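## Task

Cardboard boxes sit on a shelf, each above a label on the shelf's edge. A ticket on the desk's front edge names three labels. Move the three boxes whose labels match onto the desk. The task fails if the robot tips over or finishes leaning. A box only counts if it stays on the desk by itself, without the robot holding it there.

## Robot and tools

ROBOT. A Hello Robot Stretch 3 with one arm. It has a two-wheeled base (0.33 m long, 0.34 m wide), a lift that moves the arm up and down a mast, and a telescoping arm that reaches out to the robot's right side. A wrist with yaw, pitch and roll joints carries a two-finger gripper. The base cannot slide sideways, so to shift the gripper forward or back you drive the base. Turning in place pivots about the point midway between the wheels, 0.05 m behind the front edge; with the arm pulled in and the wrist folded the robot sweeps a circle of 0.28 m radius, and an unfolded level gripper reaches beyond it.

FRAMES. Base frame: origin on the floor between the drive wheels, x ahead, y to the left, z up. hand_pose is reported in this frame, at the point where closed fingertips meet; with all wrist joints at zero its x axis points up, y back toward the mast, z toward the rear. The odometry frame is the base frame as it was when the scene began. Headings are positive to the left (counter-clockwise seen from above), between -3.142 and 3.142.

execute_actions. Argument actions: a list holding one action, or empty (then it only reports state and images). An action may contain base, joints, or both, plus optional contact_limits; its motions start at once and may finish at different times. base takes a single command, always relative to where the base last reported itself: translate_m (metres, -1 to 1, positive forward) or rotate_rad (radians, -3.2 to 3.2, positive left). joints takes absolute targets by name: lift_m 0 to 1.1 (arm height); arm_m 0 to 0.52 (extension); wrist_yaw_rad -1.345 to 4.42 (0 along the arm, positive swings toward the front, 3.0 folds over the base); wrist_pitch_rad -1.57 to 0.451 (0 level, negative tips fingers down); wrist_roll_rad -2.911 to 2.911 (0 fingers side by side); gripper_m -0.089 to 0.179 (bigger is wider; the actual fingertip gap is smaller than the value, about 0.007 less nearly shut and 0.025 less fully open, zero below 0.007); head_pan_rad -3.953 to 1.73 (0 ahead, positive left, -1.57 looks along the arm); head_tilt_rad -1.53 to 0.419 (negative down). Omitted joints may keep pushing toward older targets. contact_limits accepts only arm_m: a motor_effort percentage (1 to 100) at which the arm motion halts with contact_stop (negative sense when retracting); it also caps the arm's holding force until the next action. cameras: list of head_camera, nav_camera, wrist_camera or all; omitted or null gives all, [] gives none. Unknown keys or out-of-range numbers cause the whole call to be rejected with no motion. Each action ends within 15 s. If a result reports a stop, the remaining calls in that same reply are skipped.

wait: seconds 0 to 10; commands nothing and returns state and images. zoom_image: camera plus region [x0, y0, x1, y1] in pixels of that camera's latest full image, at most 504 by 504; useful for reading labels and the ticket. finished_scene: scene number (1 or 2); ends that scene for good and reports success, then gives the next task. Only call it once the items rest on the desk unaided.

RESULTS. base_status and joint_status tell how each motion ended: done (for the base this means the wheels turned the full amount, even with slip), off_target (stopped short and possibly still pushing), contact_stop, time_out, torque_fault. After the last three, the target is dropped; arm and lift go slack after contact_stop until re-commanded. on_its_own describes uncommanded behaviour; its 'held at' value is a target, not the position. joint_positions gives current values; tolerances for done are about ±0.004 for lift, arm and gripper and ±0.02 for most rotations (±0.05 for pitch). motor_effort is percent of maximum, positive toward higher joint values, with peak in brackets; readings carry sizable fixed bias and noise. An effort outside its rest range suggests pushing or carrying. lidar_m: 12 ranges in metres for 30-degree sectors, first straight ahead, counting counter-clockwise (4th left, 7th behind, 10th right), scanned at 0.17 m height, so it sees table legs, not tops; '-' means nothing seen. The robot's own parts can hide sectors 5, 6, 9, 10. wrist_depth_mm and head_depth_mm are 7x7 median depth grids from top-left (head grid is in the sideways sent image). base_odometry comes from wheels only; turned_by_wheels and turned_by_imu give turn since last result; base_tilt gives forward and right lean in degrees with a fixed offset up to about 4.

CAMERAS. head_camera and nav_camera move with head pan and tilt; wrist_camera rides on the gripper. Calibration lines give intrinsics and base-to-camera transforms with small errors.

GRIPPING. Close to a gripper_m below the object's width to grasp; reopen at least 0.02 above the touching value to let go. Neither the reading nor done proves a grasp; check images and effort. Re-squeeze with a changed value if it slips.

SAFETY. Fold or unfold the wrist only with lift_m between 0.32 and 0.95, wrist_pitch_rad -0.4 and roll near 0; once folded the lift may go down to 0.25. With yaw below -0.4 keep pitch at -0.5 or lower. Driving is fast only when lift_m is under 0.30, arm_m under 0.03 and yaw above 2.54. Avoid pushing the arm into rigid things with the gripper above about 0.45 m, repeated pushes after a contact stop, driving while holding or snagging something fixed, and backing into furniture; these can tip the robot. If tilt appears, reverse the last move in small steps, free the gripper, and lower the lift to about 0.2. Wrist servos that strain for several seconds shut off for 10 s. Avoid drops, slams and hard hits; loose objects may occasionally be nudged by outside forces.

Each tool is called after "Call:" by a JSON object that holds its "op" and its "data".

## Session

Call:
{"op": "execute_actions", "data": {"actions": []}}

Scene clock: 0.00 s.
base_odometry: x=+0.000 y=+0.000 heading=+0.000 (m, m, rad; odometry frame)
turned_by_wheels: +0.000 (rad since the last result)
turned_by_imu: +0.000 (rad since the last result)
base_tilt: forward=-1.5 right=+1.3 (deg)
lidar_m: 2.72 2.35 2.27 2.37 1.38 1.40 1.57 1.52 1.46 1.55 2.13 2.49
head_depth_mm: 1785 2664 2692 2692 2736 2749 2067 / 1779 2776 2862 2861 2878 2827 2071 / 1861 2906 3021 3019 2979 2800 2080 / 1968 3070 3149 3193 3194 2922 2086 / 1948 3050 3428 3389 3344 3086 2095 / 1948 3042 3430 3454 3428 3056 2086 / 1946 2807 2969 2985 2972 2915 2098
base_status: not commanded
joint_positions: lift_m=+0.355 arm_m=+0.001 wrist_yaw_rad=+3.102 wrist_pitch_rad=-0.462 wrist_roll_rad=+0.002 gripper_m=+0.037 head_pan_rad=-0.011 head_tilt_rad=+0.003
joint_status: not commanded
motor_effort: left_wheel=-1 right_wheel=-1 lift_m=+22 arm_m=+1 wrist_yaw_rad=+0 wrist_pitch_rad=+5 wrist_roll_rad=+0 gripper_m=+0 head_pan_rad=+0 head_tilt_rad=+1 (%)
hand_pose: x=-0.0125 y=+0.0730 z=+0.3580 quat_wxyz=(+0.176, +0.692, +0.148, +0.685) (m; base frame)
wrist_depth_mm: - - - - - - - / - - - - - - - / 954 962 - 962 957 969 993 / 779 767 - 762 774 783 792 / 639 652 651 646 660 651 659 / 560 555 - 573 543 559 565 / 485 - - - 490 492 488
pictures: head_camera (sideways: a quarter turn clockwise sets it upright), nav_camera (sideways: a quarter turn counterclockwise sets it upright), wrist_camera
camera_calibration (this result's frames):
head_camera: T_world_to_cam=[[-0.0115442, 0.0246548, -0.999629, 1.32559], [0.0461403, 0.998644, 0.0240977, -0.0297766], [0.998868, -0.0458451, -0.0126661, -0.026825], [0, 0, 0, 1]] pos_world=[0.0434714, -0.00417579, 1.32548]
nav_camera: T_world_to_cam=[[-0.0486421, 0.0572937, 0.997172, -1.25964], [0.0243809, -0.997988, 0.0585299, -0.0233683], [0.998519, 0.0271589, 0.0471473, -0.106635], [0, 0, 0, 1]] pos_world=[0.0457756, 0.0517444, 1.26247]
wrist_camera: T_world_to_cam=[[0.997796, -0.0641331, 0.0170338, 0.00693034], [-0.0274819, -0.633045, -0.773627, 0.344138], [0.0603983, 0.771454, -0.633412, 0.337115], [0, 0, 0, 1]] pos_world=[-0.0178187, -0.0417697, 0.479649]
Images, in order (width x height): head_camera 896x504, nav_camera 672x504, wrist_camera 644x364.

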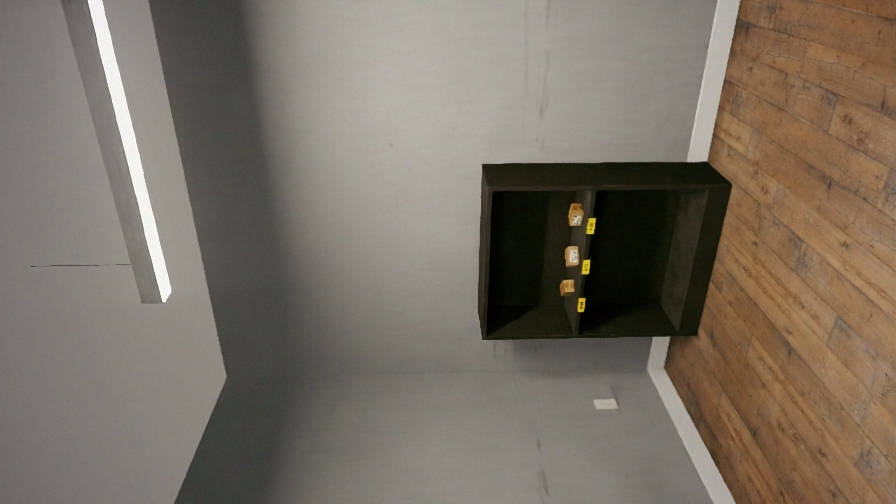

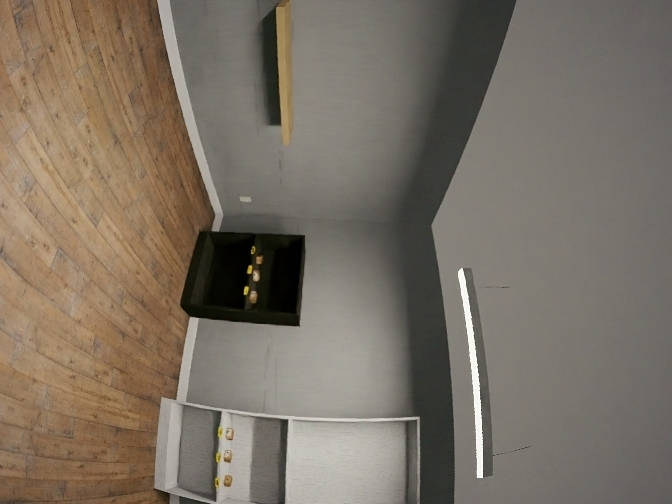

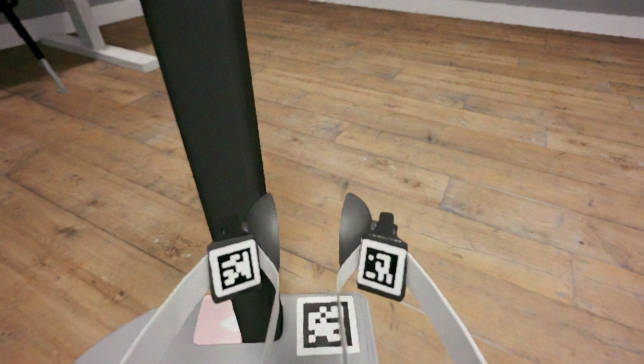

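Call:
{"op": "zoom_image", "data": {"camera": "head_camera", "region": [550, 190, 610, 320]}}

Call:
{"op": "execute_actions", "data": {"actions": [{"joints": {"head_pan_rad": -0.75, "head_tilt_rad": -0.25, "lift_m": 0.29}}], "cameras": ["head_camera"]}}

Region (550, 190, 610, 320) of head_camera's 896x504 image, scaled by 3.877, with more detail than that image has; it fills the left 233 columns of this view, and the rest is white.

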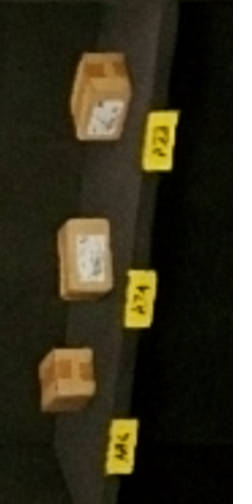

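Scene clock: 1.53 s.
base_odometry: x=+0.000 y=+0.000 heading=+0.000 (m, m, rad; odometry frame)
turned_by_wheels: +0.000 (rad since the last result)
turned_by_imu: +0.000 (rad since the last result)
base_tilt: forward=-1.5 right=+1.3 (deg)
lidar_m: 2.71 2.35 2.27 2.37 1.37 1.40 1.57 1.51 1.46 1.55 2.14 2.49
head_depth_mm: 2499 2560 2621 2598 2369 1990 1531 / 2687 2881 2969 3141 2395 1985 1528 / 2603 2775 2934 3134 2837 1991 1531 / 2541 2658 2823 2999 2796 1976 1532 / 2459 2591 2719 2834 2727 2005 1537 / 2396 2515 2611 2741 2682 1984 1529 / 2340 2453 2586 2745 2783 1982 1526
base_status: not commanded
joint_positions: lift_m=+0.290 arm_m=+0.001 wrist_yaw_rad=+3.102 wrist_pitch_rad=-0.462 wrist_roll_rad=+0.002 gripper_m=+0.037 head_pan_rad=-0.743 head_tilt_rad=-0.247
joint_status: all done
motor_effort: left_wheel=+0(0) right_wheel=-1(0) lift_m=+18(23) arm_m=+1(1) wrist_yaw_rad=+1(0) wrist_pitch_rad=+5(5) wrist_roll_rad=+0(0) gripper_m=+0(1) head_pan_rad=-5(53) head_tilt_rad=-1(18) (%)
hand_pose: x=-0.0125 y=+0.0730 z=+0.2931 quat_wxyz=(+0.176, +0.692, +0.148, +0.685) (m; base frame)
wrist_depth_mm: - - - - - - - / - - - - - - - / 816 824 - 827 822 841 838 / 664 666 - 674 674 681 677 / 559 562 560 566 560 565 563 / 476 - - - 481 482 486 / - - - - 425 426 424
pictures: head_camera (sideways: a quarter turn clockwise sets it upright)
camera_calibration (this result's frames):
head_camera: T_world_to_cam=[[-0.173667, 0.192753, -0.965757, 1.28216], [0.704979, 0.709075, 0.0147497, -0.0216191], [0.687637, -0.678276, -0.25903, 0.295768], [0, 0, 0, 1]] pos_world=[0.0345296, -0.0311985, 1.31519]
Images, in order (width x height): head_camera 896x504.

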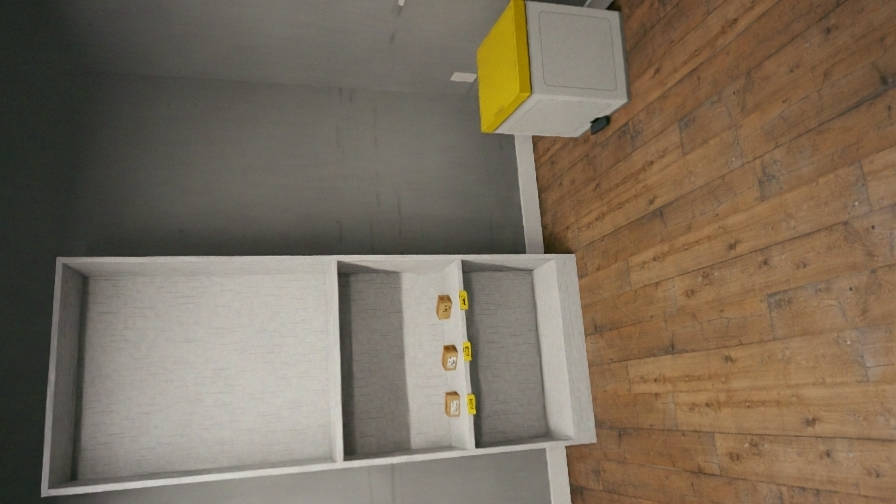

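Call:
{"op": "zoom_image", "data": {"camera": "head_camera", "region": [425, 280, 490, 425]}}

Call:
{"op": "execute_actions", "data": {"actions": [{"base": {"rotate_rad": 2.6}, "joints": {"head_pan_rad": 0.0, "head_tilt_rad": -0.35}}], "cameras": ["head_camera", "nav_camera"]}}

Region (425, 280, 490, 425) of head_camera's 896x504 image, scaled by 3.476, with more detail than that image has; it fills the left 226 columns of this view, and the rest is white.

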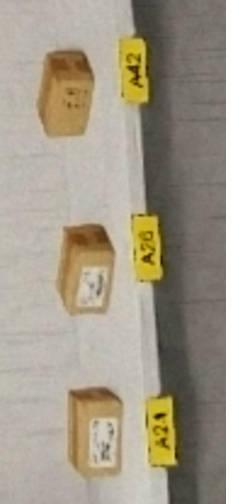

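Scene clock: 5.70 s.
base_odometry: x=+0.000 y=+0.000 heading=+2.600 (m, m, rad; odometry frame)
turned_by_wheels: +2.600 (rad since the last result)
turned_by_imu: +2.620 (rad since the last result)
base_tilt: forward=-1.4 right=+1.2 (deg)
lidar_m: 1.96 1.57 1.53 1.46 1.54 2.09 2.49 2.72 2.37 2.27 2.36 1.37
head_depth_mm: 1700 1827 1899 2140 2207 1758 1402 / 1696 1812 1889 2090 1892 1767 1405 / 1665 1777 1877 2081 2147 1749 1406 / 1659 1782 1874 2091 2239 1758 1402 / 1650 1770 1869 2094 2201 1758 1405 / 1665 1792 1851 2095 2194 1765 1407 / 1652 1772 1846 1561 2165 1772 1405
base_status: done
joint_positions: lift_m=+0.290 arm_m=+0.001 wrist_yaw_rad=+3.102 wrist_pitch_rad=-0.462 wrist_roll_rad=+0.002 gripper_m=+0.037 head_pan_rad=-0.007 head_tilt_rad=-0.346
joint_status: all done
motor_effort: left_wheel=-4(13) right_wheel=+3(14) lift_m=+19(18) arm_m=+1(0) wrist_yaw_rad=+1(1) wrist_pitch_rad=+5(5) wrist_roll_rad=+0(0) gripper_m=+0(0) head_pan_rad=+4(53) head_tilt_rad=-2(11) (%)
hand_pose: x=-0.0125 y=+0.0729 z=+0.2931 quat_wxyz=(+0.176, +0.692, +0.148, +0.685) (m; base frame)
wrist_depth_mm: - - - - - - - / - - - - - - - / 820 827 - 830 843 839 844 / 665 669 - 668 678 676 674 / 552 560 555 560 561 561 571 / 480 - - - 487 480 484 / - - - - 424 427 423
pictures: head_camera (sideways: a quarter turn clockwise sets it upright), nav_camera (sideways: a quarter turn counterclockwise sets it upright)
camera_calibration (this result's frames):
head_camera: T_world_to_cam=[[-0.352715, 0.0269673, -0.935342, 1.24353], [0.0478979, 0.998795, 0.0107345, -0.012382], [0.934504, -0.0410147, -0.353582, 0.417318], [0, 0, 0, 1]] pos_world=[0.0492207, -0.0040515, 1.31082]
nav_camera: T_world_to_cam=[[0.295013, 0.0546967, 0.953927, -1.20499], [0.046621, -0.997995, 0.0428055, -0.00300928], [0.954355, 0.0318448, -0.296971, 0.341581], [0, 0, 0, 1]] pos_world=[0.0296382, 0.0520282, 1.25104]
Images, in order (width x height): head_camera 896x504, nav_camera 672x504.

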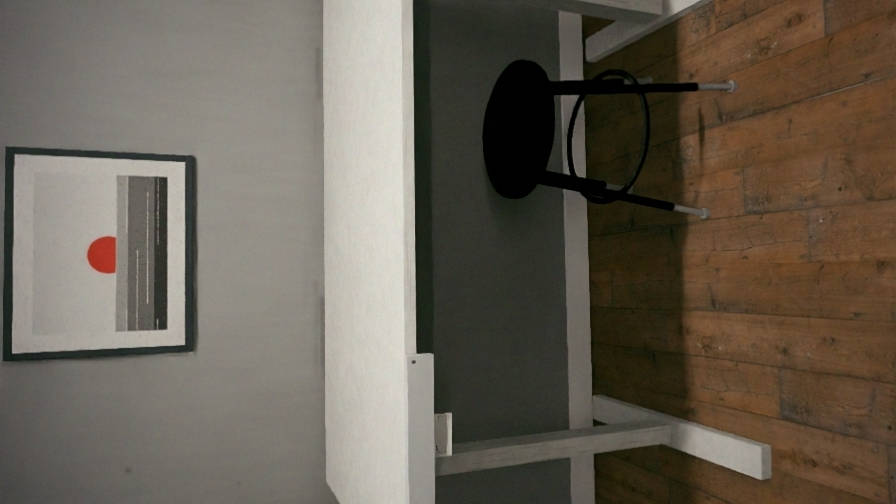

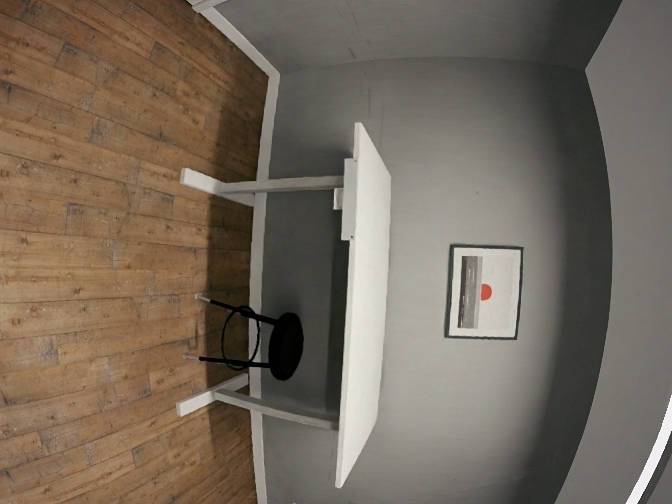

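Call:
{"op": "execute_actions", "data": {"actions": [{"base": {"rotate_rad": 0.53}}], "cameras": []}}

Call:
{"op": "execute_actions", "data": {"actions": [{"base": {"translate_m": 0.64}}], "cameras": []}}

Call:
{"op": "execute_actions", "data": {"actions": [{"base": {"rotate_rad": 1.04}, "joints": {"lift_m": 0.69, "wrist_yaw_rad": 0.0, "arm_m": 0.1, "head_pan_rad": -1.57, "head_tilt_rad": -0.6}}], "cameras": []}}

Call:
{"op": "execute_actions", "data": {"actions": [{"joints": {"wrist_pitch_rad": 0.25, "gripper_m": 0.175}}], "cameras": ["head_camera", "wrist_camera"]}}

Scene clock: 7.50 s.
base_odometry: x=+0.000 y=+0.000 heading=+3.130 (m, m, rad; odometry frame)
turned_by_wheels: +0.530 (rad since the last result)
turned_by_imu: +0.534 (rad since the last result)
base_tilt: forward=-1.4 right=+1.3 (deg)
lidar_m: 1.57 1.53 1.46 1.54 2.11 2.49 2.72 2.36 2.27 2.35 1.37 1.40
head_depth_mm: 1630 1739 1776 1957 2109 1766 1401 / 1723 1837 1892 1650 2169 1764 1403 / 1814 1926 2023 2248 2270 1714 1406 / 1889 2040 2190 2379 2351 1763 1401 / 1996 2179 2341 2544 2358 1760 1404 / 2012 2115 2236 2370 2305 1759 1404 / 1763 1858 1934 2038 2109 1762 1398
base_status: done
joint_positions: lift_m=+0.290 arm_m=+0.001 wrist_yaw_rad=+3.102 wrist_pitch_rad=-0.462 wrist_roll_rad=+0.002 gripper_m=+0.037 head_pan_rad=-0.007 head_tilt_rad=-0.346
joint_status: not commanded
motor_effort: left_wheel=-3(14) right_wheel=+3(11) lift_m=+18(19) arm_m=+0(0) wrist_yaw_rad=+0(1) wrist_pitch_rad=+5(5) wrist_roll_rad=+0(0) gripper_m=+0(0) head_pan_rad=+5(5) head_tilt_rad=-2(1) (%)
hand_pose: x=-0.0125 y=+0.0729 z=+0.2931 quat_wxyz=(+0.176, +0.692, +0.148, +0.685) (m; base frame)
wrist_depth_mm: - - - - - - - / - - - - - - - / 818 828 - 825 833 843 841 / 670 665 - 667 674 673 683 / 559 558 561 560 565 563 569 / 476 - - - 484 481 488 / - - - - 422 426 425
pictures: none
No camera images: the call's "cameras" was empty. Leave "cameras" out to get every camera's image.

Scene clock: 11.33 s.
base_odometry: x=-0.640 y=+0.008 heading=+3.130 (m, m, rad; odometry frame)
turned_by_wheels: +0.000 (rad since the last result)
turned_by_imu: -0.001 (rad since the last result)
base_tilt: forward=-1.5 right=+1.3 (deg)
lidar_m: 1.45 1.19 1.15 1.19 1.65 2.84 3.36 2.69 2.59 1.08 0.97 0.96
head_depth_mm: 1157 1226 1311 961 637 1564 1366 / 1216 1288 1390 963 746 1678 1328 / 1280 1362 1466 1565 1707 1766 1400 / 1340 1436 1550 1677 1830 1753 1400 / 1417 1524 1662 1794 1968 1765 1400 / 1494 1600 1707 1830 1949 1763 1406 / 1379 1440 1510 1587 1670 1678 1405
base_status: done
joint_positions: lift_m=+0.290 arm_m=+0.001 wrist_yaw_rad=+3.102 wrist_pitch_rad=-0.462 wrist_roll_rad=+0.002 gripper_m=+0.037 head_pan_rad=-0.007 head_tilt_rad=-0.347
joint_status: not commanded
motor_effort: left_wheel=-5(11) right_wheel=+3(11) lift_m=+19(19) arm_m=+0(0) wrist_yaw_rad=+0(0) wrist_pitch_rad=+5(5) wrist_roll_rad=+0(0) gripper_m=+0(0) head_pan_rad=+4(5) head_tilt_rad=-2(2) (%)
hand_pose: x=-0.0125 y=+0.0729 z=+0.2931 quat_wxyz=(+0.176, +0.692, +0.148, +0.685) (m; base frame)
wrist_depth_mm: - - - - - 996 895 / - - - - - - 962 / 827 829 - 821 835 841 841 / 666 662 - 674 670 672 675 / 559 557 559 567 558 558 566 / 479 - - - 482 487 487 / - - - - 427 423 425
pictures: none
No camera images: the call's "cameras" was empty. Leave "cameras" out to get every camera's image.

Scene clock: 15.80 s.
base_odometry: x=-0.640 y=+0.008 heading=-2.114 (m, m, rad; odometry frame)
turned_by_wheels: +1.040 (rad since the last result)
turned_by_imu: +1.050 (rad since the last result)
base_tilt: forward=-1.5 right=+1.3 (deg)
lidar_m: 1.15 1.19 1.64 2.74 3.47 2.70 2.59 1.08 0.97 0.96 1.45 1.20
head_depth_mm: 1186 1261 827 1736 1697 1397 1239 / 1183 1263 822 1725 1757 1467 - / 1188 1255 824 1718 1741 1505 - / 1176 1250 820 692 1750 1519 1192 / 1170 1245 816 1154 1595 1422 1202 / 1167 1245 817 1694 1730 1424 1207 / 1165 1296 813 1686 1725 1417 1203
base_status: done
joint_positions: lift_m=+0.690 arm_m=+0.100 wrist_yaw_rad=+0.002 wrist_pitch_rad=-0.462 wrist_roll_rad=+0.002 gripper_m=+0.037 head_pan_rad=-1.563 head_tilt_rad=-0.593
joint_status: all done
motor_effort: left_wheel=-5(13) right_wheel=+3(10) lift_m=+25(27) arm_m=+5(5) wrist_yaw_rad=+0(2) wrist_pitch_rad=+5(5) wrist_roll_rad=+0(0) gripper_m=-1(0) head_pan_rad=-5(54) head_tilt_rad=-3(18) (%)
hand_pose: x=-0.0212 y=-0.4632 z=+0.6926 quat_wxyz=(+0.688, +0.163, -0.688, -0.162) (m; base frame)
wrist_depth_mm: 992 989 960 - 992 - - / - - - - - - 737 / - - - - - - 837 / - - - - - - - / - - - - - - - / 937 937 890 946 927 943 940 / 821 827 821 837 832 825 834
pictures: none
No camera images: the call's "cameras" was empty. Leave "cameras" out to get every camera's image.

Scene clock: 17.67 s.
base_odometry: x=-0.640 y=+0.008 heading=-2.114 (m, m, rad; odometry frame)
turned_by_wheels: +0.000 (rad since the last result)
turned_by_imu: +0.000 (rad since the last result)
base_tilt: forward=-1.5 right=+1.3 (deg)
lidar_m: 1.15 1.19 1.65 2.74 3.47 2.69 2.59 1.08 0.97 0.96 1.45 1.20
head_depth_mm: 1192 1264 827 1727 1698 1393 1235 / 1187 1261 825 1727 1756 1466 - / 1182 1257 821 1726 1744 1492 - / 1176 1248 818 693 1736 - 1182 / 1174 1247 816 1152 1608 1405 1205 / 1164 1245 813 1695 1737 1419 1202 / 1161 1298 812 1690 1735 1421 1205
base_status: not commanded
joint_positions: lift_m=+0.690 arm_m=+0.100 wrist_yaw_rad=+0.002 wrist_pitch_rad=+0.225 wrist_roll_rad=+0.002 gripper_m=+0.175 head_pan_rad=-1.563 head_tilt_rad=-0.593
joint_status: all done
motor_effort: left_wheel=-4(4) right_wheel=+3(3) lift_m=+25(25) arm_m=+5(5) wrist_yaw_rad=+0(1) wrist_pitch_rad=+9(10) wrist_roll_rad=+0(0) gripper_m=+0(85) head_pan_rad=-4(5) head_tilt_rad=-3(2) (%)
hand_pose: x=-0.0210 y=-0.4998 z=+0.8622 quat_wxyz=(+0.702, -0.078, -0.703, +0.080) (m; base frame)
wrist_depth_mm: - - - - - - - / - - - - - - - / 282 261 262 262 262 262 280 / - - 619 270 599 597 - / - - - - - - - / - - - - - - - / - - - - - - 756
pictures: head_camera (sideways: a quarter turn clockwise sets it upright), wrist_camera
camera_calibration (this result's frames):
head_camera: T_world_to_cam=[[0.0200371, 0.57097, -0.820726, 1.09176], [0.999404, -0.0345055, 0.000394199, -0.00472241], [-0.0280945, -0.820245, -0.571322, 0.706514], [0, 0, 0, 1]] pos_world=[0.00269309, -0.04401, 1.29968]
wrist_camera: T_world_to_cam=[[-0.999615, 0.0276559, -0.00213905, -0.00950656], [0.0021219, -0.000649593, -0.999998, 0.883247], [-0.0276572, -0.999617, 0.00059066, -0.334758], [0, 0, 0, 1]] pos_world=[-0.0206355, -0.333793, 0.883422]
Images, in order (width x height): head_camera 896x504, wrist_camera 644x364.

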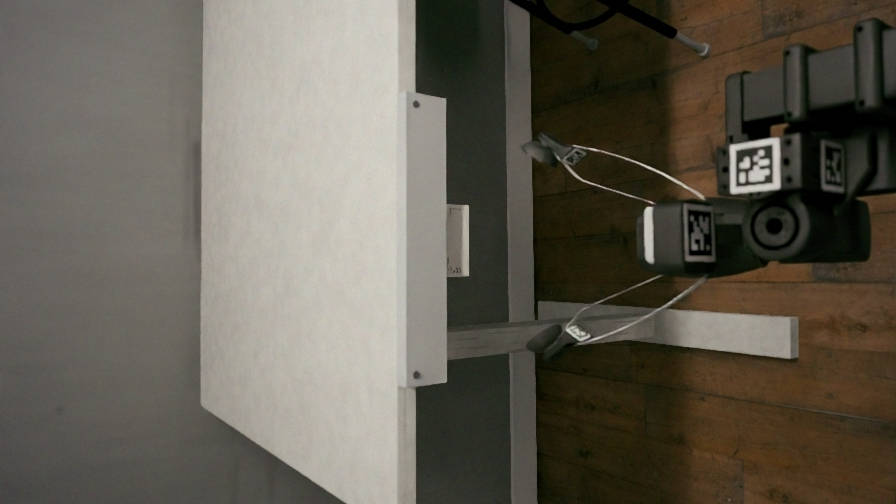

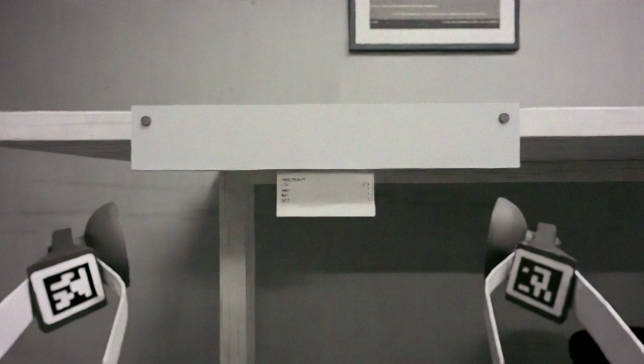

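Same desk height. Lower a bit and extend.

Call:
{"op": "execute_actions", "data": {"actions": [{"joints": {"lift_m": 0.668, "arm_m": 0.265}, "contact_limits": {"arm_m": 15}}], "cameras": ["wrist_camera"]}}

Call:
{"op": "zoom_image", "data": {"camera": "wrist_camera", "region": [190, 70, 340, 200]}}

Scene clock: 20.23 s.
base_odometry: x=-0.640 y=+0.008 heading=-2.114 (m, m, rad; odometry frame)
turned_by_wheels: +0.000 (rad since the last result)
turned_by_imu: +0.000 (rad since the last result)
base_tilt: forward=-1.5 right=+1.2 (deg)
lidar_m: 1.15 1.19 1.65 2.74 3.46 2.69 2.59 1.08 0.98 0.96 1.46 1.20
head_depth_mm: 1186 1259 827 1732 1700 1405 1209 / 1185 1262 821 1726 1803 1469 - / 1178 1255 822 692 1865 1370 1208 / 1178 1252 817 690 - 1388 1204 / 1172 1245 819 1131 1590 1417 1201 / 1170 1241 815 1698 1739 1421 1205 / 1165 1298 813 1683 1733 1428 1199
base_status: not commanded
joint_positions: lift_m=+0.668 arm_m=+0.265 wrist_yaw_rad=+0.000 wrist_pitch_rad=+0.227 wrist_roll_rad=+0.002 gripper_m=+0.175 head_pan_rad=-1.563 head_tilt_rad=-0.593
joint_status: all done
motor_effort: left_wheel=-3(5) right_wheel=+3(3) lift_m=+19(25) arm_m=+6(4) wrist_yaw_rad=+0(1) wrist_pitch_rad=+9(9) wrist_roll_rad=+0(0) gripper_m=+0(0) head_pan_rad=-4(5) head_tilt_rad=-2(4) (%)
contact_limits: arm_m 15 (drawing in: default 29, maximum 48; extending or still: default 42, maximum 68)
hand_pose: x=-0.0213 y=-0.6647 z=+0.8410 quat_wxyz=(+0.702, -0.079, -0.703, +0.080) (m; base frame)
wrist_depth_mm: 95 95 95 95 95 95 95 / 114 103 103 104 104 106 107 / 908 360 104 104 104 378 385 / 915 905 104 104 104 935 945 / 913 906 518 928 916 924 932 / - 910 515 934 928 915 938 / 911 922 510 924 921 919 936
pictures: wrist_camera
camera_calibration (this result's frames):
wrist_camera: T_world_to_cam=[[-0.999585, 0.0287405, -0.00218451, -0.00450871], [0.00212174, -0.00221451, -0.999995, 0.86092], [-0.0287452, -0.999584, 0.00215261, -0.500923], [0, 0, 0, 1]] pos_world=[-0.0207326, -0.498679, 0.861984]
Images, in order (width x height): wrist_camera 644x364.

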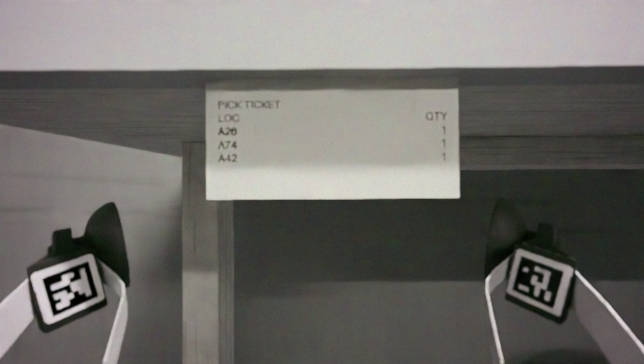

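Region (190, 70, 340, 200) of wrist_camera's 644x364 image, scaled by 3.360; it fills the top 437 rows of this view, and the rest is white.

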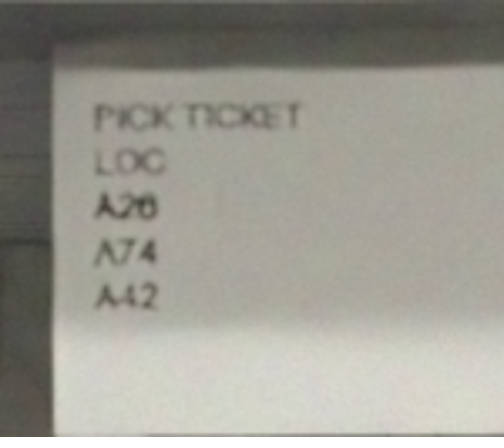

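Call:
{"op": "execute_actions", "data": {"actions": [{"joints": {"arm_m": 0.295}, "contact_limits": {"arm_m": 15}}], "cameras": ["wrist_camera"]}}

Call:
{"op": "zoom_image", "data": {"camera": "wrist_camera", "region": [150, 50, 290, 170]}}

Scene clock: 21.53 s.
base_odometry: x=-0.640 y=+0.008 heading=-2.114 (m, m, rad; odometry frame)
turned_by_wheels: +0.000 (rad since the last result)
turned_by_imu: +0.000 (rad since the last result)
base_tilt: forward=-1.5 right=+1.2 (deg)
lidar_m: 1.15 1.19 1.64 2.74 3.46 2.70 2.59 1.08 0.97 0.96 1.45 1.20
head_depth_mm: 1189 1264 827 1735 1698 1402 1222 / 1184 1254 824 1727 1814 - - / 1179 1255 822 692 - 1391 1200 / 1176 1248 820 691 1681 1425 1203 / 1171 1241 814 1127 1600 1423 1204 / 1170 1243 819 1691 1736 1422 1205 / 1158 1292 813 1691 1733 1423 1201
base_status: not commanded
joint_positions: lift_m=+0.668 arm_m=+0.295 wrist_yaw_rad=+0.000 wrist_pitch_rad=+0.227 wrist_roll_rad=+0.002 gripper_m=+0.175 head_pan_rad=-1.563 head_tilt_rad=-0.593
joint_status: all done
motor_effort: left_wheel=-4(4) right_wheel=+3(3) lift_m=+18(19) arm_m=+6(7) wrist_yaw_rad=+0(1) wrist_pitch_rad=+9(9) wrist_roll_rad=+0(0) gripper_m=+0(0) head_pan_rad=-4(4) head_tilt_rad=-3(3) (%)
contact_limits: arm_m 15 (drawing in: default 29, maximum 48; extending or still: default 42, maximum 68)
hand_pose: x=-0.0213 y=-0.6947 z=+0.8410 quat_wxyz=(+0.702, -0.079, -0.703, +0.080) (m; base frame)
wrist_depth_mm: - 70 70 70 70 71 71 / 183 168 74 74 74 74 191 / 880 301 74 74 74 74 386 / 887 898 74 74 74 74 900 / 876 872 881 891 900 908 906 / - 890 894 895 896 898 897 / 884 894 894 883 890 886 897
pictures: wrist_camera
camera_calibration (this result's frames):
wrist_camera: T_world_to_cam=[[-0.999585, 0.0287404, -0.0021846, -0.00364635], [0.00212182, -0.00221463, -0.999995, 0.860853], [-0.0287451, -0.999584, 0.00215272, -0.530915], [0, 0, 0, 1]] pos_world=[-0.0207326, -0.528683, 0.861984]
Images, in order (width x height): wrist_camera 644x364.

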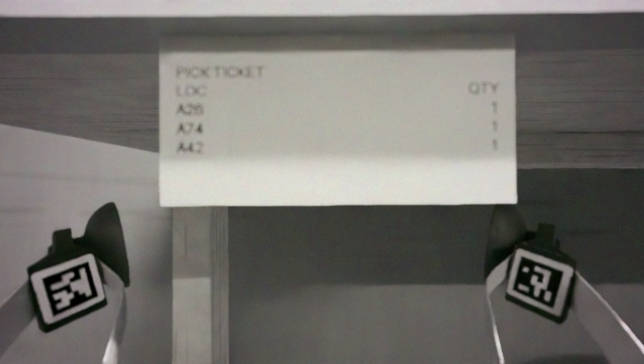

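Region (150, 50, 290, 170) of wrist_camera's 644x364 image, scaled by 3.600; it fills the top 432 rows of this view, and the rest is white.

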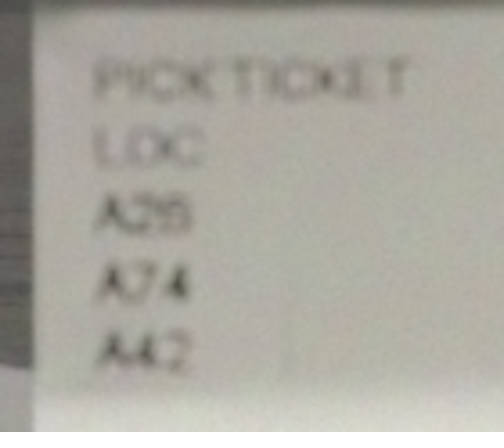

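Call:
{"op": "execute_actions", "data": {"actions": [{"joints": {"arm_m": 0.14, "gripper_m": 0.1}}], "cameras": []}}

Call:
{"op": "execute_actions", "data": {"actions": [{"base": {"rotate_rad": 1.547}, "joints": {"arm_m": 0.0, "wrist_pitch_rad": -0.4, "wrist_yaw_rad": 2.62, "lift_m": 0.29, "head_pan_rad": 0.0, "head_tilt_rad": -0.5}}], "cameras": []}}

Call:
{"op": "execute_actions", "data": {"actions": [{"base": {"translate_m": 1.0}}], "cameras": []}}

Call:
{"op": "execute_actions", "data": {"actions": [{"base": {"translate_m": 1.0}}], "cameras": ["head_camera"]}}

Scene clock: 24.17 s.
base_odometry: x=-0.640 y=+0.008 heading=-2.114 (m, m, rad; odometry frame)
turned_by_wheels: +0.000 (rad since the last result)
turned_by_imu: +0.000 (rad since the last result)
base_tilt: forward=-1.4 right=+1.3 (deg)
lidar_m: 1.15 1.19 1.64 2.74 3.47 2.70 2.59 1.08 0.97 0.96 1.45 1.20
head_depth_mm: 1186 1261 828 1742 1697 1394 1225 / 1187 1261 825 1740 1753 1520 - / 1184 1253 820 1206 1740 1512 1152 / 1179 1257 820 691 1749 1393 1178 / 1172 1251 815 1153 1559 1419 1203 / 1168 1240 814 1697 1738 1422 1200 / 1164 1294 813 1683 1736 1428 1199
base_status: not commanded
joint_positions: lift_m=+0.668 arm_m=+0.140 wrist_yaw_rad=+0.000 wrist_pitch_rad=+0.227 wrist_roll_rad=+0.002 gripper_m=+0.100 head_pan_rad=-1.563 head_tilt_rad=-0.593
joint_status: all done
motor_effort: left_wheel=-3(4) right_wheel=+3(3) lift_m=+18(19) arm_m=-5(3) wrist_yaw_rad=+0(1) wrist_pitch_rad=+9(9) wrist_roll_rad=+0(0) gripper_m=+0(83) head_pan_rad=-5(5) head_tilt_rad=-2(3) (%)
hand_pose: x=-0.0213 y=-0.5404 z=+0.8410 quat_wxyz=(+0.702, -0.079, -0.703, +0.080) (m; base frame)
wrist_depth_mm: - - - - - - - / 240 221 221 220 221 220 239 / - 221 221 220 220 220 380 / - - 583 230 - - - / - - 603 - - - - / - - - - - - - / - - - - - - -
pictures: none
No camera images: the call's "cameras" was empty. Leave "cameras" out to get every camera's image.

Scene clock: 28.43 s.
base_odometry: x=-0.640 y=+0.008 heading=-0.567 (m, m, rad; odometry frame)
turned_by_wheels: +1.547 (rad since the last result)
turned_by_imu: +1.563 (rad since the last result)
base_tilt: forward=-1.4 right=+1.2 (deg)
lidar_m: 2.56 3.35 2.71 2.59 1.08 0.97 0.96 1.45 1.20 1.15 1.19 1.61
head_depth_mm: 2783 2842 2747 2559 1923 1523 1260 / 2934 3224 2758 2583 1914 1527 1262 / 2934 3230 3466 2543 1917 1517 1263 / 2852 3153 3390 2558 1912 1522 1257 / 2862 3122 3371 2563 1896 1512 1257 / 2781 3044 3316 2565 1900 1513 1257 / 2838 3139 3376 2542 1908 1514 1251
base_status: done
joint_positions: lift_m=+0.290 arm_m=+0.001 wrist_yaw_rad=+2.619 wrist_pitch_rad=-0.413 wrist_roll_rad=+0.002 gripper_m=+0.100 head_pan_rad=-0.007 head_tilt_rad=-0.507
joint_status: all done
motor_effort: left_wheel=-5(12) right_wheel=+3(9) lift_m=+19(19) arm_m=-4(5) wrist_yaw_rad=+2(1) wrist_pitch_rad=+5(9) wrist_roll_rad=+0(0) gripper_m=-1(0) head_pan_rad=+4(53) head_tilt_rad=+3(12) (%)
hand_pose: x=+0.0912 y=+0.0491 z=+0.3041 quat_wxyz=(+0.319, +0.706, -0.039, +0.631) (m; base frame)
wrist_depth_mm: - - - - - - - / - - - - - - - / 901 923 918 930 941 927 926 / 719 723 725 727 729 735 729 / 585 612 597 593 597 597 599 / 521 - 505 499 501 508 508 / - - 443 440 438 443 443
pictures: none
No camera images: the call's "cameras" was empty. Leave "cameras" out to get every camera's image.

Scene clock: 33.53 s.
base_odometry: x=+0.204 y=-0.529 heading=-0.567 (m, m, rad; odometry frame)
turned_by_wheels: +0.000 (rad since the last result)
turned_by_imu: -0.001 (rad since the last result)
base_tilt: forward=-1.4 right=+1.3 (deg)
lidar_m: 2.05 2.12 2.75 2.62 2.70 2.21 1.95 1.64 1.19 1.14 1.17 1.56
head_depth_mm: 2057 2267 2527 1822 1868 1522 1260 / 2033 2233 2472 2443 1910 1517 1258 / 2018 2211 2465 2567 1911 1518 1261 / 1930 2157 2337 2413 1900 1514 1264 / 1939 2133 2295 2402 1913 1515 1260 / 1932 2117 2292 2397 1899 1513 1260 / 1898 2051 2278 2441 1903 1516 1250
base_status: done
joint_positions: lift_m=+0.290 arm_m=+0.001 wrist_yaw_rad=+2.619 wrist_pitch_rad=-0.413 wrist_roll_rad=+0.002 gripper_m=+0.100 head_pan_rad=-0.007 head_tilt_rad=-0.506
joint_status: not commanded
motor_effort: left_wheel=-3(10) right_wheel=+2(11) lift_m=+19(19) arm_m=-4(4) wrist_yaw_rad=+2(1) wrist_pitch_rad=+5(5) wrist_roll_rad=+0(0) gripper_m=-1(0) head_pan_rad=+4(4) head_tilt_rad=+3(3) (%)
hand_pose: x=+0.0911 y=+0.0491 z=+0.3040 quat_wxyz=(+0.319, +0.706, -0.039, +0.631) (m; base frame)
wrist_depth_mm: - - - - - - - / - - - - - - - / 911 915 913 911 917 923 931 / 724 721 723 722 722 730 732 / 585 616 592 595 596 594 602 / 517 - 502 502 498 506 505 / - - 437 436 441 439 444
pictures: none
No camera images: the call's "cameras" was empty. Leave "cameras" out to get every camera's image.

Scene clock: 38.63 s.
base_odometry: x=+1.047 y=-1.066 heading=-0.567 (m, m, rad; odometry frame)
turned_by_wheels: +0.000 (rad since the last result)
turned_by_imu: -0.001 (rad since the last result)
base_tilt: forward=-1.4 right=+1.3 (deg)
lidar_m: 1.05 1.20 1.79 2.66 2.74 3.14 2.88 1.63 1.15 1.10 0.80 0.90
head_depth_mm: 1155 1278 1417 1610 1778 1522 1260 / 1146 1263 1415 1582 1780 1518 1264 / 1003 1160 1282 1513 1727 1524 1262 / 1077 1158 1321 1411 1645 1485 1262 / 1074 1147 1308 1401 1646 1482 1257 / 1067 1143 1299 1390 1625 1475 1254 / 1060 1129 1292 1375 1607 1473 1258
base_status: done
joint_positions: lift_m=+0.290 arm_m=+0.001 wrist_yaw_rad=+2.619 wrist_pitch_rad=-0.413 wrist_roll_rad=+0.002 gripper_m=+0.100 head_pan_rad=-0.007 head_tilt_rad=-0.506
joint_status: not commanded
motor_effort: left_wheel=-3(12) right_wheel=+2(11) lift_m=+18(19) arm_m=-5(5) wrist_yaw_rad=+1(1) wrist_pitch_rad=+5(5) wrist_roll_rad=+0(0) gripper_m=+0(0) head_pan_rad=+5(5) head_tilt_rad=+3(3) (%)
hand_pose: x=+0.0910 y=+0.0491 z=+0.3039 quat_wxyz=(+0.319, +0.706, -0.039, +0.631) (m; base frame)
wrist_depth_mm: - - - - - - - / - - - - - - 989 / 910 906 915 902 925 933 838 / 719 727 728 715 723 735 727 / 595 613 590 594 600 603 601 / 517 - 503 506 501 507 506 / - - 438 436 438 443 443
pictures: head_camera (sideways: a quarter turn clockwise sets it upright)
camera_calibration (this result's frames):
head_camera: T_world_to_cam=[[-0.497308, 0.0279746, -0.867123, 1.15541], [0.0490959, 0.998786, 0.004065, -0.00370474], [0.866184, -0.0405506, -0.498077, 0.605763], [0, 0, 0, 1]] pos_world=[0.0500755, -0.0040579, 1.30362]
Images, in order (width x height): head_camera 896x504.

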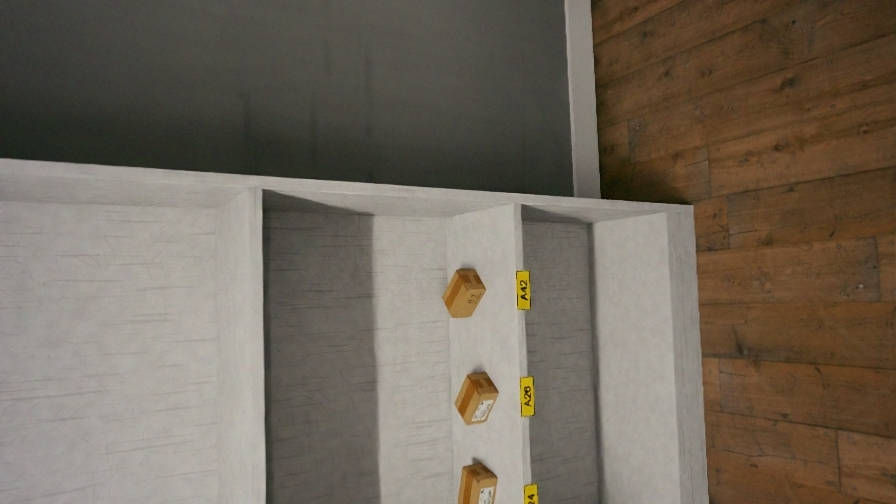

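Call:
{"op": "execute_actions", "data": {"actions": [{"base": {"translate_m": 0.43}}], "cameras": []}}

Call:
{"op": "execute_actions", "data": {"actions": [{"base": {"rotate_rad": 1.606}, "joints": {"lift_m": 0.53, "wrist_yaw_rad": 0.0, "wrist_pitch_rad": -0.05, "gripper_m": 0.175, "arm_m": 0.08, "head_pan_rad": -1.45, "head_tilt_rad": -0.75}}], "cameras": ["head_camera", "wrist_camera"]}}

Scene clock: 42.03 s.
base_odometry: x=+1.410 y=-1.297 heading=-0.567 (m, m, rad; odometry frame)
turned_by_wheels: +0.000 (rad since the last result)
turned_by_imu: +0.000 (rad since the last result)
base_tilt: forward=-1.5 right=+1.2 (deg)
lidar_m: 0.63 0.88 0.86 2.32 2.75 3.54 3.31 1.61 1.14 0.63 0.66 0.98
head_depth_mm: 774 855 950 1071 1227 1410 1264 / 508 565 628 1047 1214 1397 1264 / 702 761 684 890 922 959 1175 / 707 779 703 971 1059 957 1163 / 702 774 700 964 1038 956 1161 / 698 768 701 954 1045 955 1159 / 692 760 700 945 1035 906 1161
base_status: done
joint_positions: lift_m=+0.290 arm_m=+0.001 wrist_yaw_rad=+2.619 wrist_pitch_rad=-0.413 wrist_roll_rad=+0.002 gripper_m=+0.100 head_pan_rad=-0.007 head_tilt_rad=-0.506
joint_status: not commanded
motor_effort: left_wheel=-4(10) right_wheel=+2(11) lift_m=+19(19) arm_m=-4(4) wrist_yaw_rad=+1(1) wrist_pitch_rad=+5(5) wrist_roll_rad=+0(0) gripper_m=+0(0) head_pan_rad=+4(5) head_tilt_rad=+3(3) (%)
hand_pose: x=+0.0910 y=+0.0491 z=+0.3039 quat_wxyz=(+0.319, +0.706, -0.039, +0.631) (m; base frame)
wrist_depth_mm: - - - - 887 820 656 / - - - - 912 837 691 / 921 917 919 924 830 715 673 / 717 713 718 721 726 646 554 / 587 606 589 590 599 601 539 / 518 - 503 505 500 501 512 / - - 438 439 444 440 438
pictures: none
No camera images: the call's "cameras" was empty. Leave "cameras" out to get every camera's image.

Scene clock: 45.53 s.
base_odometry: x=+1.410 y=-1.297 heading=+1.039 (m, m, rad; odometry frame)
turned_by_wheels: +1.606 (rad since the last result)
turned_by_imu: +1.622 (rad since the last result)
base_tilt: forward=-1.4 right=+1.3 (deg)
lidar_m: 2.68 2.77 3.56 3.30 1.54 1.13 0.63 0.67 0.63 0.64 0.86 1.32
head_depth_mm: 689 599 712 1192 1440 1321 1146 / 711 628 939 1005 1101 1318 - / 714 625 970 1041 1357 1286 - / 722 658 983 1031 1350 1281 1142 / 732 656 998 1029 1348 1279 1143 / 737 653 1011 1059 1380 1286 1133 / 737 651 1025 1012 1380 1289 1133
base_status: done
joint_positions: lift_m=+0.530 arm_m=+0.080 wrist_yaw_rad=+0.001 wrist_pitch_rad=-0.073 wrist_roll_rad=+0.002 gripper_m=+0.175 head_pan_rad=-1.443 head_tilt_rad=-0.741
joint_status: all done
motor_effort: left_wheel=-4(15) right_wheel=+3(10) lift_m=+25(27) arm_m=+6(7) wrist_yaw_rad=+1(2) wrist_pitch_rad=+8(9) wrist_roll_rad=+0(0) gripper_m=+0(83) head_pan_rad=-5(56) head_tilt_rad=-4(22) (%)
hand_pose: x=-0.0212 y=-0.4784 z=+0.6258 quat_wxyz=(+0.706, +0.026, -0.707, -0.026) (m; base frame)
wrist_depth_mm: 507 508 507 509 498 298 567 / 533 529 525 527 510 324 588 / 556 550 552 554 513 326 614 / 477 408 527 432 446 626 643 / 372 345 344 345 344 323 680 / - 638 633 645 509 336 706 / 680 676 681 684 511 751 748
pictures: head_camera (sideways: a quarter turn clockwise sets it upright), wrist_camera
camera_calibration (this result's frames):
head_camera: T_world_to_cam=[[-0.0630832, 0.683091, -0.727604, 0.970882], [0.996298, 0.0857714, -0.00585485, 0.00343159], [0.0584082, -0.72528, -0.685972, 0.855128], [0, 0, 0, 1]] pos_world=[0.00788098, -0.0432881, 1.29303]
wrist_camera: T_world_to_cam=[[-0.999591, 0.027834, 0.00656163, -0.0161781], [0.00187919, 0.292889, -0.956145, 0.759878], [-0.0285352, -0.955741, -0.292822, -0.108673], [0, 0, 0, 1]] pos_world=[-0.0207004, -0.325973, 0.694838]
Images, in order (width x height): head_camera 896x504, wrist_camera 644x364.

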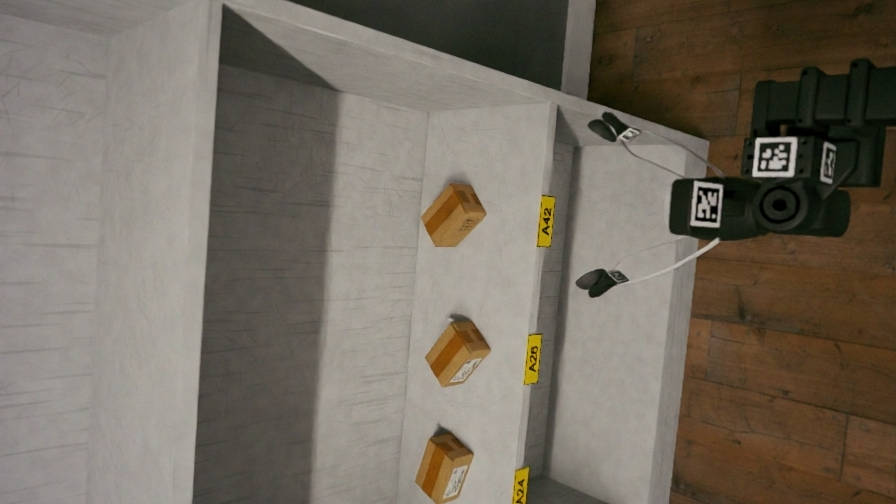

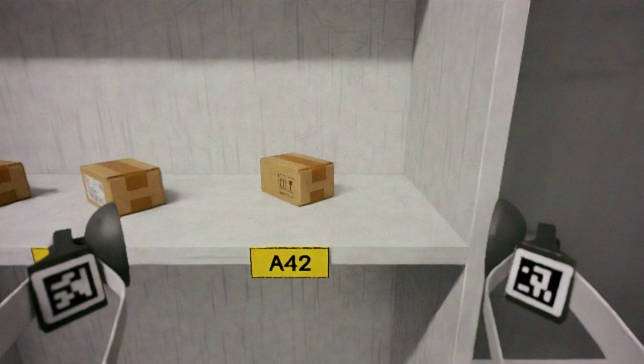

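Call:
{"op": "zoom_image", "data": {"camera": "head_camera", "region": [400, 170, 520, 400]}}

Region (400, 170, 520, 400) of head_camera's 896x504 image, scaled by 2.191, with more detail than that image has; it fills the left 263 columns of this view, and the rest is white.

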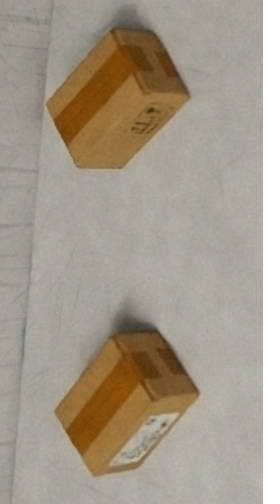

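Call:
{"op": "execute_actions", "data": {"actions": [{"base": {"translate_m": -0.12}, "joints": {"lift_m": 0.492, "wrist_yaw_rad": 0.55, "gripper_m": 0.179, "arm_m": 0.30, "head_pan_rad": -1.4}, "contact_limits": {"arm_m": 15}}], "cameras": ["head_camera", "wrist_camera"]}}

Scene clock: 48.83 s.
base_odometry: x=+1.349 y=-1.401 heading=+1.039 (m, m, rad; odometry frame)
turned_by_wheels: +0.000 (rad since the last result)
turned_by_imu: +0.001 (rad since the last result)
base_tilt: forward=-1.5 right=+1.3 (deg)
lidar_m: 2.80 2.90 3.60 3.32 1.37 1.00 0.51 0.54 0.96 0.61 0.91 0.94
head_depth_mm: 753 860 998 1188 1443 1317 1144 / 684 592 944 1206 1420 1317 - / 714 625 966 1040 950 1287 1142 / 723 657 986 1017 1325 1285 1145 / 734 654 1011 1062 1380 1282 1137 / 742 652 1025 1019 1375 1281 1133 / 741 887 1047 1055 1404 1304 1133
base_status: done
joint_positions: lift_m=+0.492 arm_m=+0.300 wrist_yaw_rad=+0.549 wrist_pitch_rad=-0.073 wrist_roll_rad=+0.002 gripper_m=+0.179 head_pan_rad=-1.407 head_tilt_rad=-0.741
joint_status: all done
motor_effort: left_wheel=-4(13) right_wheel=+3(4) lift_m=+18(21) arm_m=+6(7) wrist_yaw_rad=+1(0) wrist_pitch_rad=+9(8) wrist_roll_rad=+0(0) gripper_m=+0(30) head_pan_rad=+3(14) head_tilt_rad=-4(4) (%)
contact_limits: arm_m 15 (drawing in: default 29, maximum 48; extending or still: default 42, maximum 68)
hand_pose: x=+0.1111 y=-0.6611 z=+0.5883 quat_wxyz=(+0.687, +0.217, -0.673, +0.167) (m; base frame)
wrist_depth_mm: 544 543 440 373 320 283 253 / 554 574 463 389 331 291 261 / 534 575 490 407 344 302 269 / 392 308 390 291 242 313 276 / 276 258 257 240 229 276 257 / - 193 192 191 191 186 196 / 625 702 157 152 152 152 150
pictures: head_camera (sideways: a quarter turn clockwise sets it upright), wrist_camera
camera_calibration (this result's frames):
head_camera: T_world_to_cam=[[-0.0876298, 0.680377, -0.727604, 0.971032], [0.992565, 0.121577, -0.00585485, 0.00345436], [0.0844764, -0.722707, -0.685972, 0.854968], [0, 0, 0, 1]] pos_world=[0.00943795, -0.0431959, 1.29303]
wrist_camera: T_world_to_cam=[[-0.867484, -0.497422, 0.00655854, -0.240504], [-0.15105, 0.250819, -0.956177, 0.766427], [0.473978, -0.830458, -0.292717, -0.263537], [0, 0, 0, 1]] pos_world=[0.0320462, -0.530723, 0.657275]
Images, in order (width x height): head_camera 896x504, wrist_camera 644x364.

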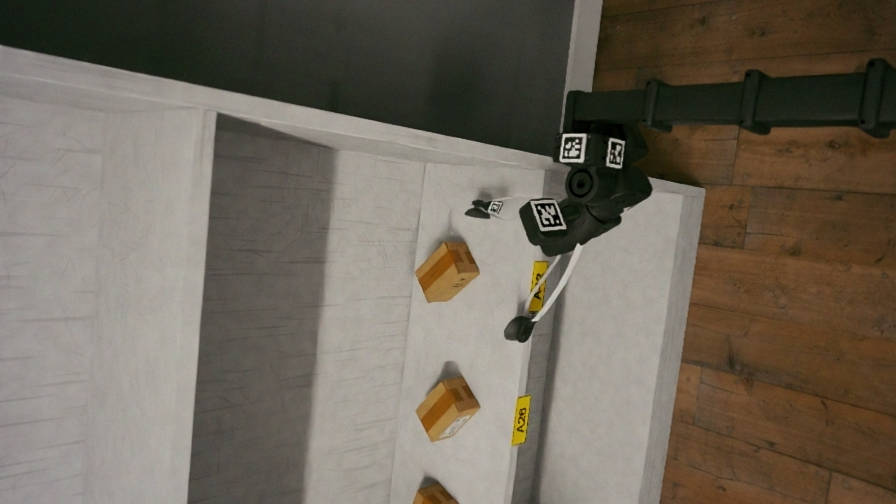

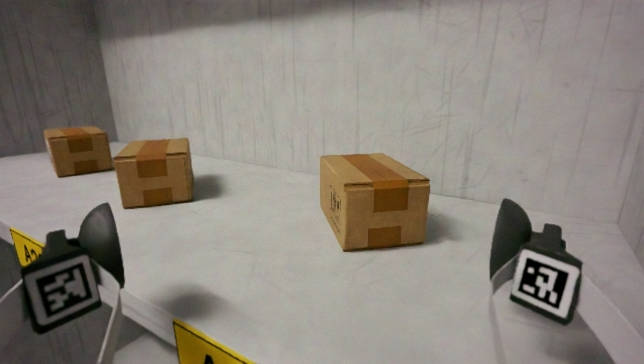

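Call:
{"op": "execute_actions", "data": {"actions": [{"base": {"translate_m": 0.018}, "joints": {"lift_m": 0.48, "arm_m": 0.41}, "contact_limits": {"arm_m": 12}}], "cameras": ["head_camera", "wrist_camera"]}}

Scene clock: 50.63 s.
base_odometry: x=+1.358 y=-1.385 heading=+1.038 (m, m, rad; odometry frame)
turned_by_wheels: +0.000 (rad since the last result)
turned_by_imu: +0.000 (rad since the last result)
base_tilt: forward=-1.5 right=+1.3 (deg)
lidar_m: 2.77 2.89 3.59 3.36 1.39 1.02 0.53 0.56 0.97 0.62 0.91 0.93
head_depth_mm: 541 857 1001 1189 1441 1322 1150 / 703 592 849 1168 1448 1320 - / 714 625 969 1065 1358 1289 1142 / 726 659 987 1023 1358 1287 1142 / 737 655 1007 1060 1383 1278 1140 / 741 651 1029 1014 1377 1287 1140 / 742 891 1046 1032 1411 1309 1137
base_status: done
joint_positions: lift_m=+0.480 arm_m=+0.382 wrist_yaw_rad=+0.555 wrist_pitch_rad=-0.081 wrist_roll_rad=+0.006 gripper_m=+0.179 head_pan_rad=-1.407 head_tilt_rad=-0.741
joint_status: arm_m contact_stop (moved +0.082 of +0.110); the others done
on_its_own: arm_m is slack since a contact_stop, until your next command for it (your +0.410 is given up)
motor_effort: left_wheel=-6(8) right_wheel=+6(9) lift_m=+19(18) arm_m=+1(14) wrist_yaw_rad=-3(3) wrist_pitch_rad=+11(13) wrist_roll_rad=-2(3) gripper_m=+0(0) head_pan_rad=+4(4) head_tilt_rad=-4(4) (%)
contact_limits: arm_m 12 (drawing in: default 29, maximum 48; extending or still: default 42, maximum 68)
hand_pose: x=+0.1121 y=-0.7423 z=+0.5742 quat_wxyz=(+0.686, +0.222, -0.673, +0.165) (m; base frame)
wrist_depth_mm: 502 416 337 284 244 216 193 / 522 443 357 297 254 223 199 / 517 452 374 311 264 230 205 / 223 284 338 167 258 239 211 / 226 225 223 138 144 233 209 / - 168 168 146 152 163 171 / 132 135 134 133 133 133 130
pictures: head_camera (sideways: a quarter turn clockwise sets it upright), wrist_camera
camera_calibration (this result's frames):
head_camera: T_world_to_cam=[[-0.087692, 0.680747, -0.72725, 0.970571], [0.992564, 0.121581, -0.00587649, 0.00348253], [0.0844197, -0.722358, -0.686347, 0.855456], [0, 0, 0, 1]] pos_world=[0.00943727, -0.0431914, 1.29301]
wrist_camera: T_world_to_cam=[[-0.86482, -0.502077, 0.00226395, -0.28117], [-0.152789, 0.258877, -0.95375, 0.778272], [0.47827, -0.825168, -0.300594, -0.327581], [0, 0, 0, 1]] pos_world=[0.0324225, -0.612955, 0.644445]
Images, in order (width x height): head_camera 896x504, wrist_camera 644x364.

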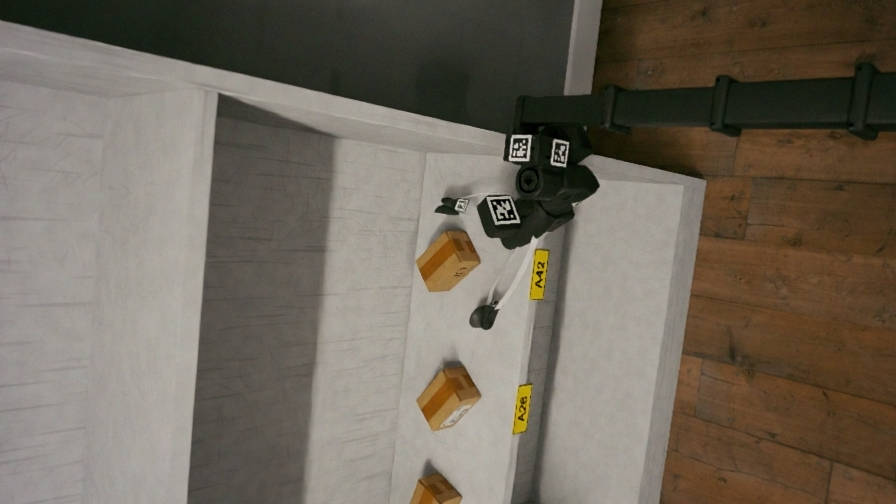

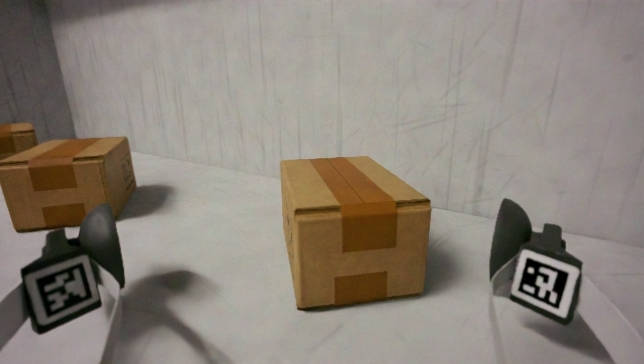

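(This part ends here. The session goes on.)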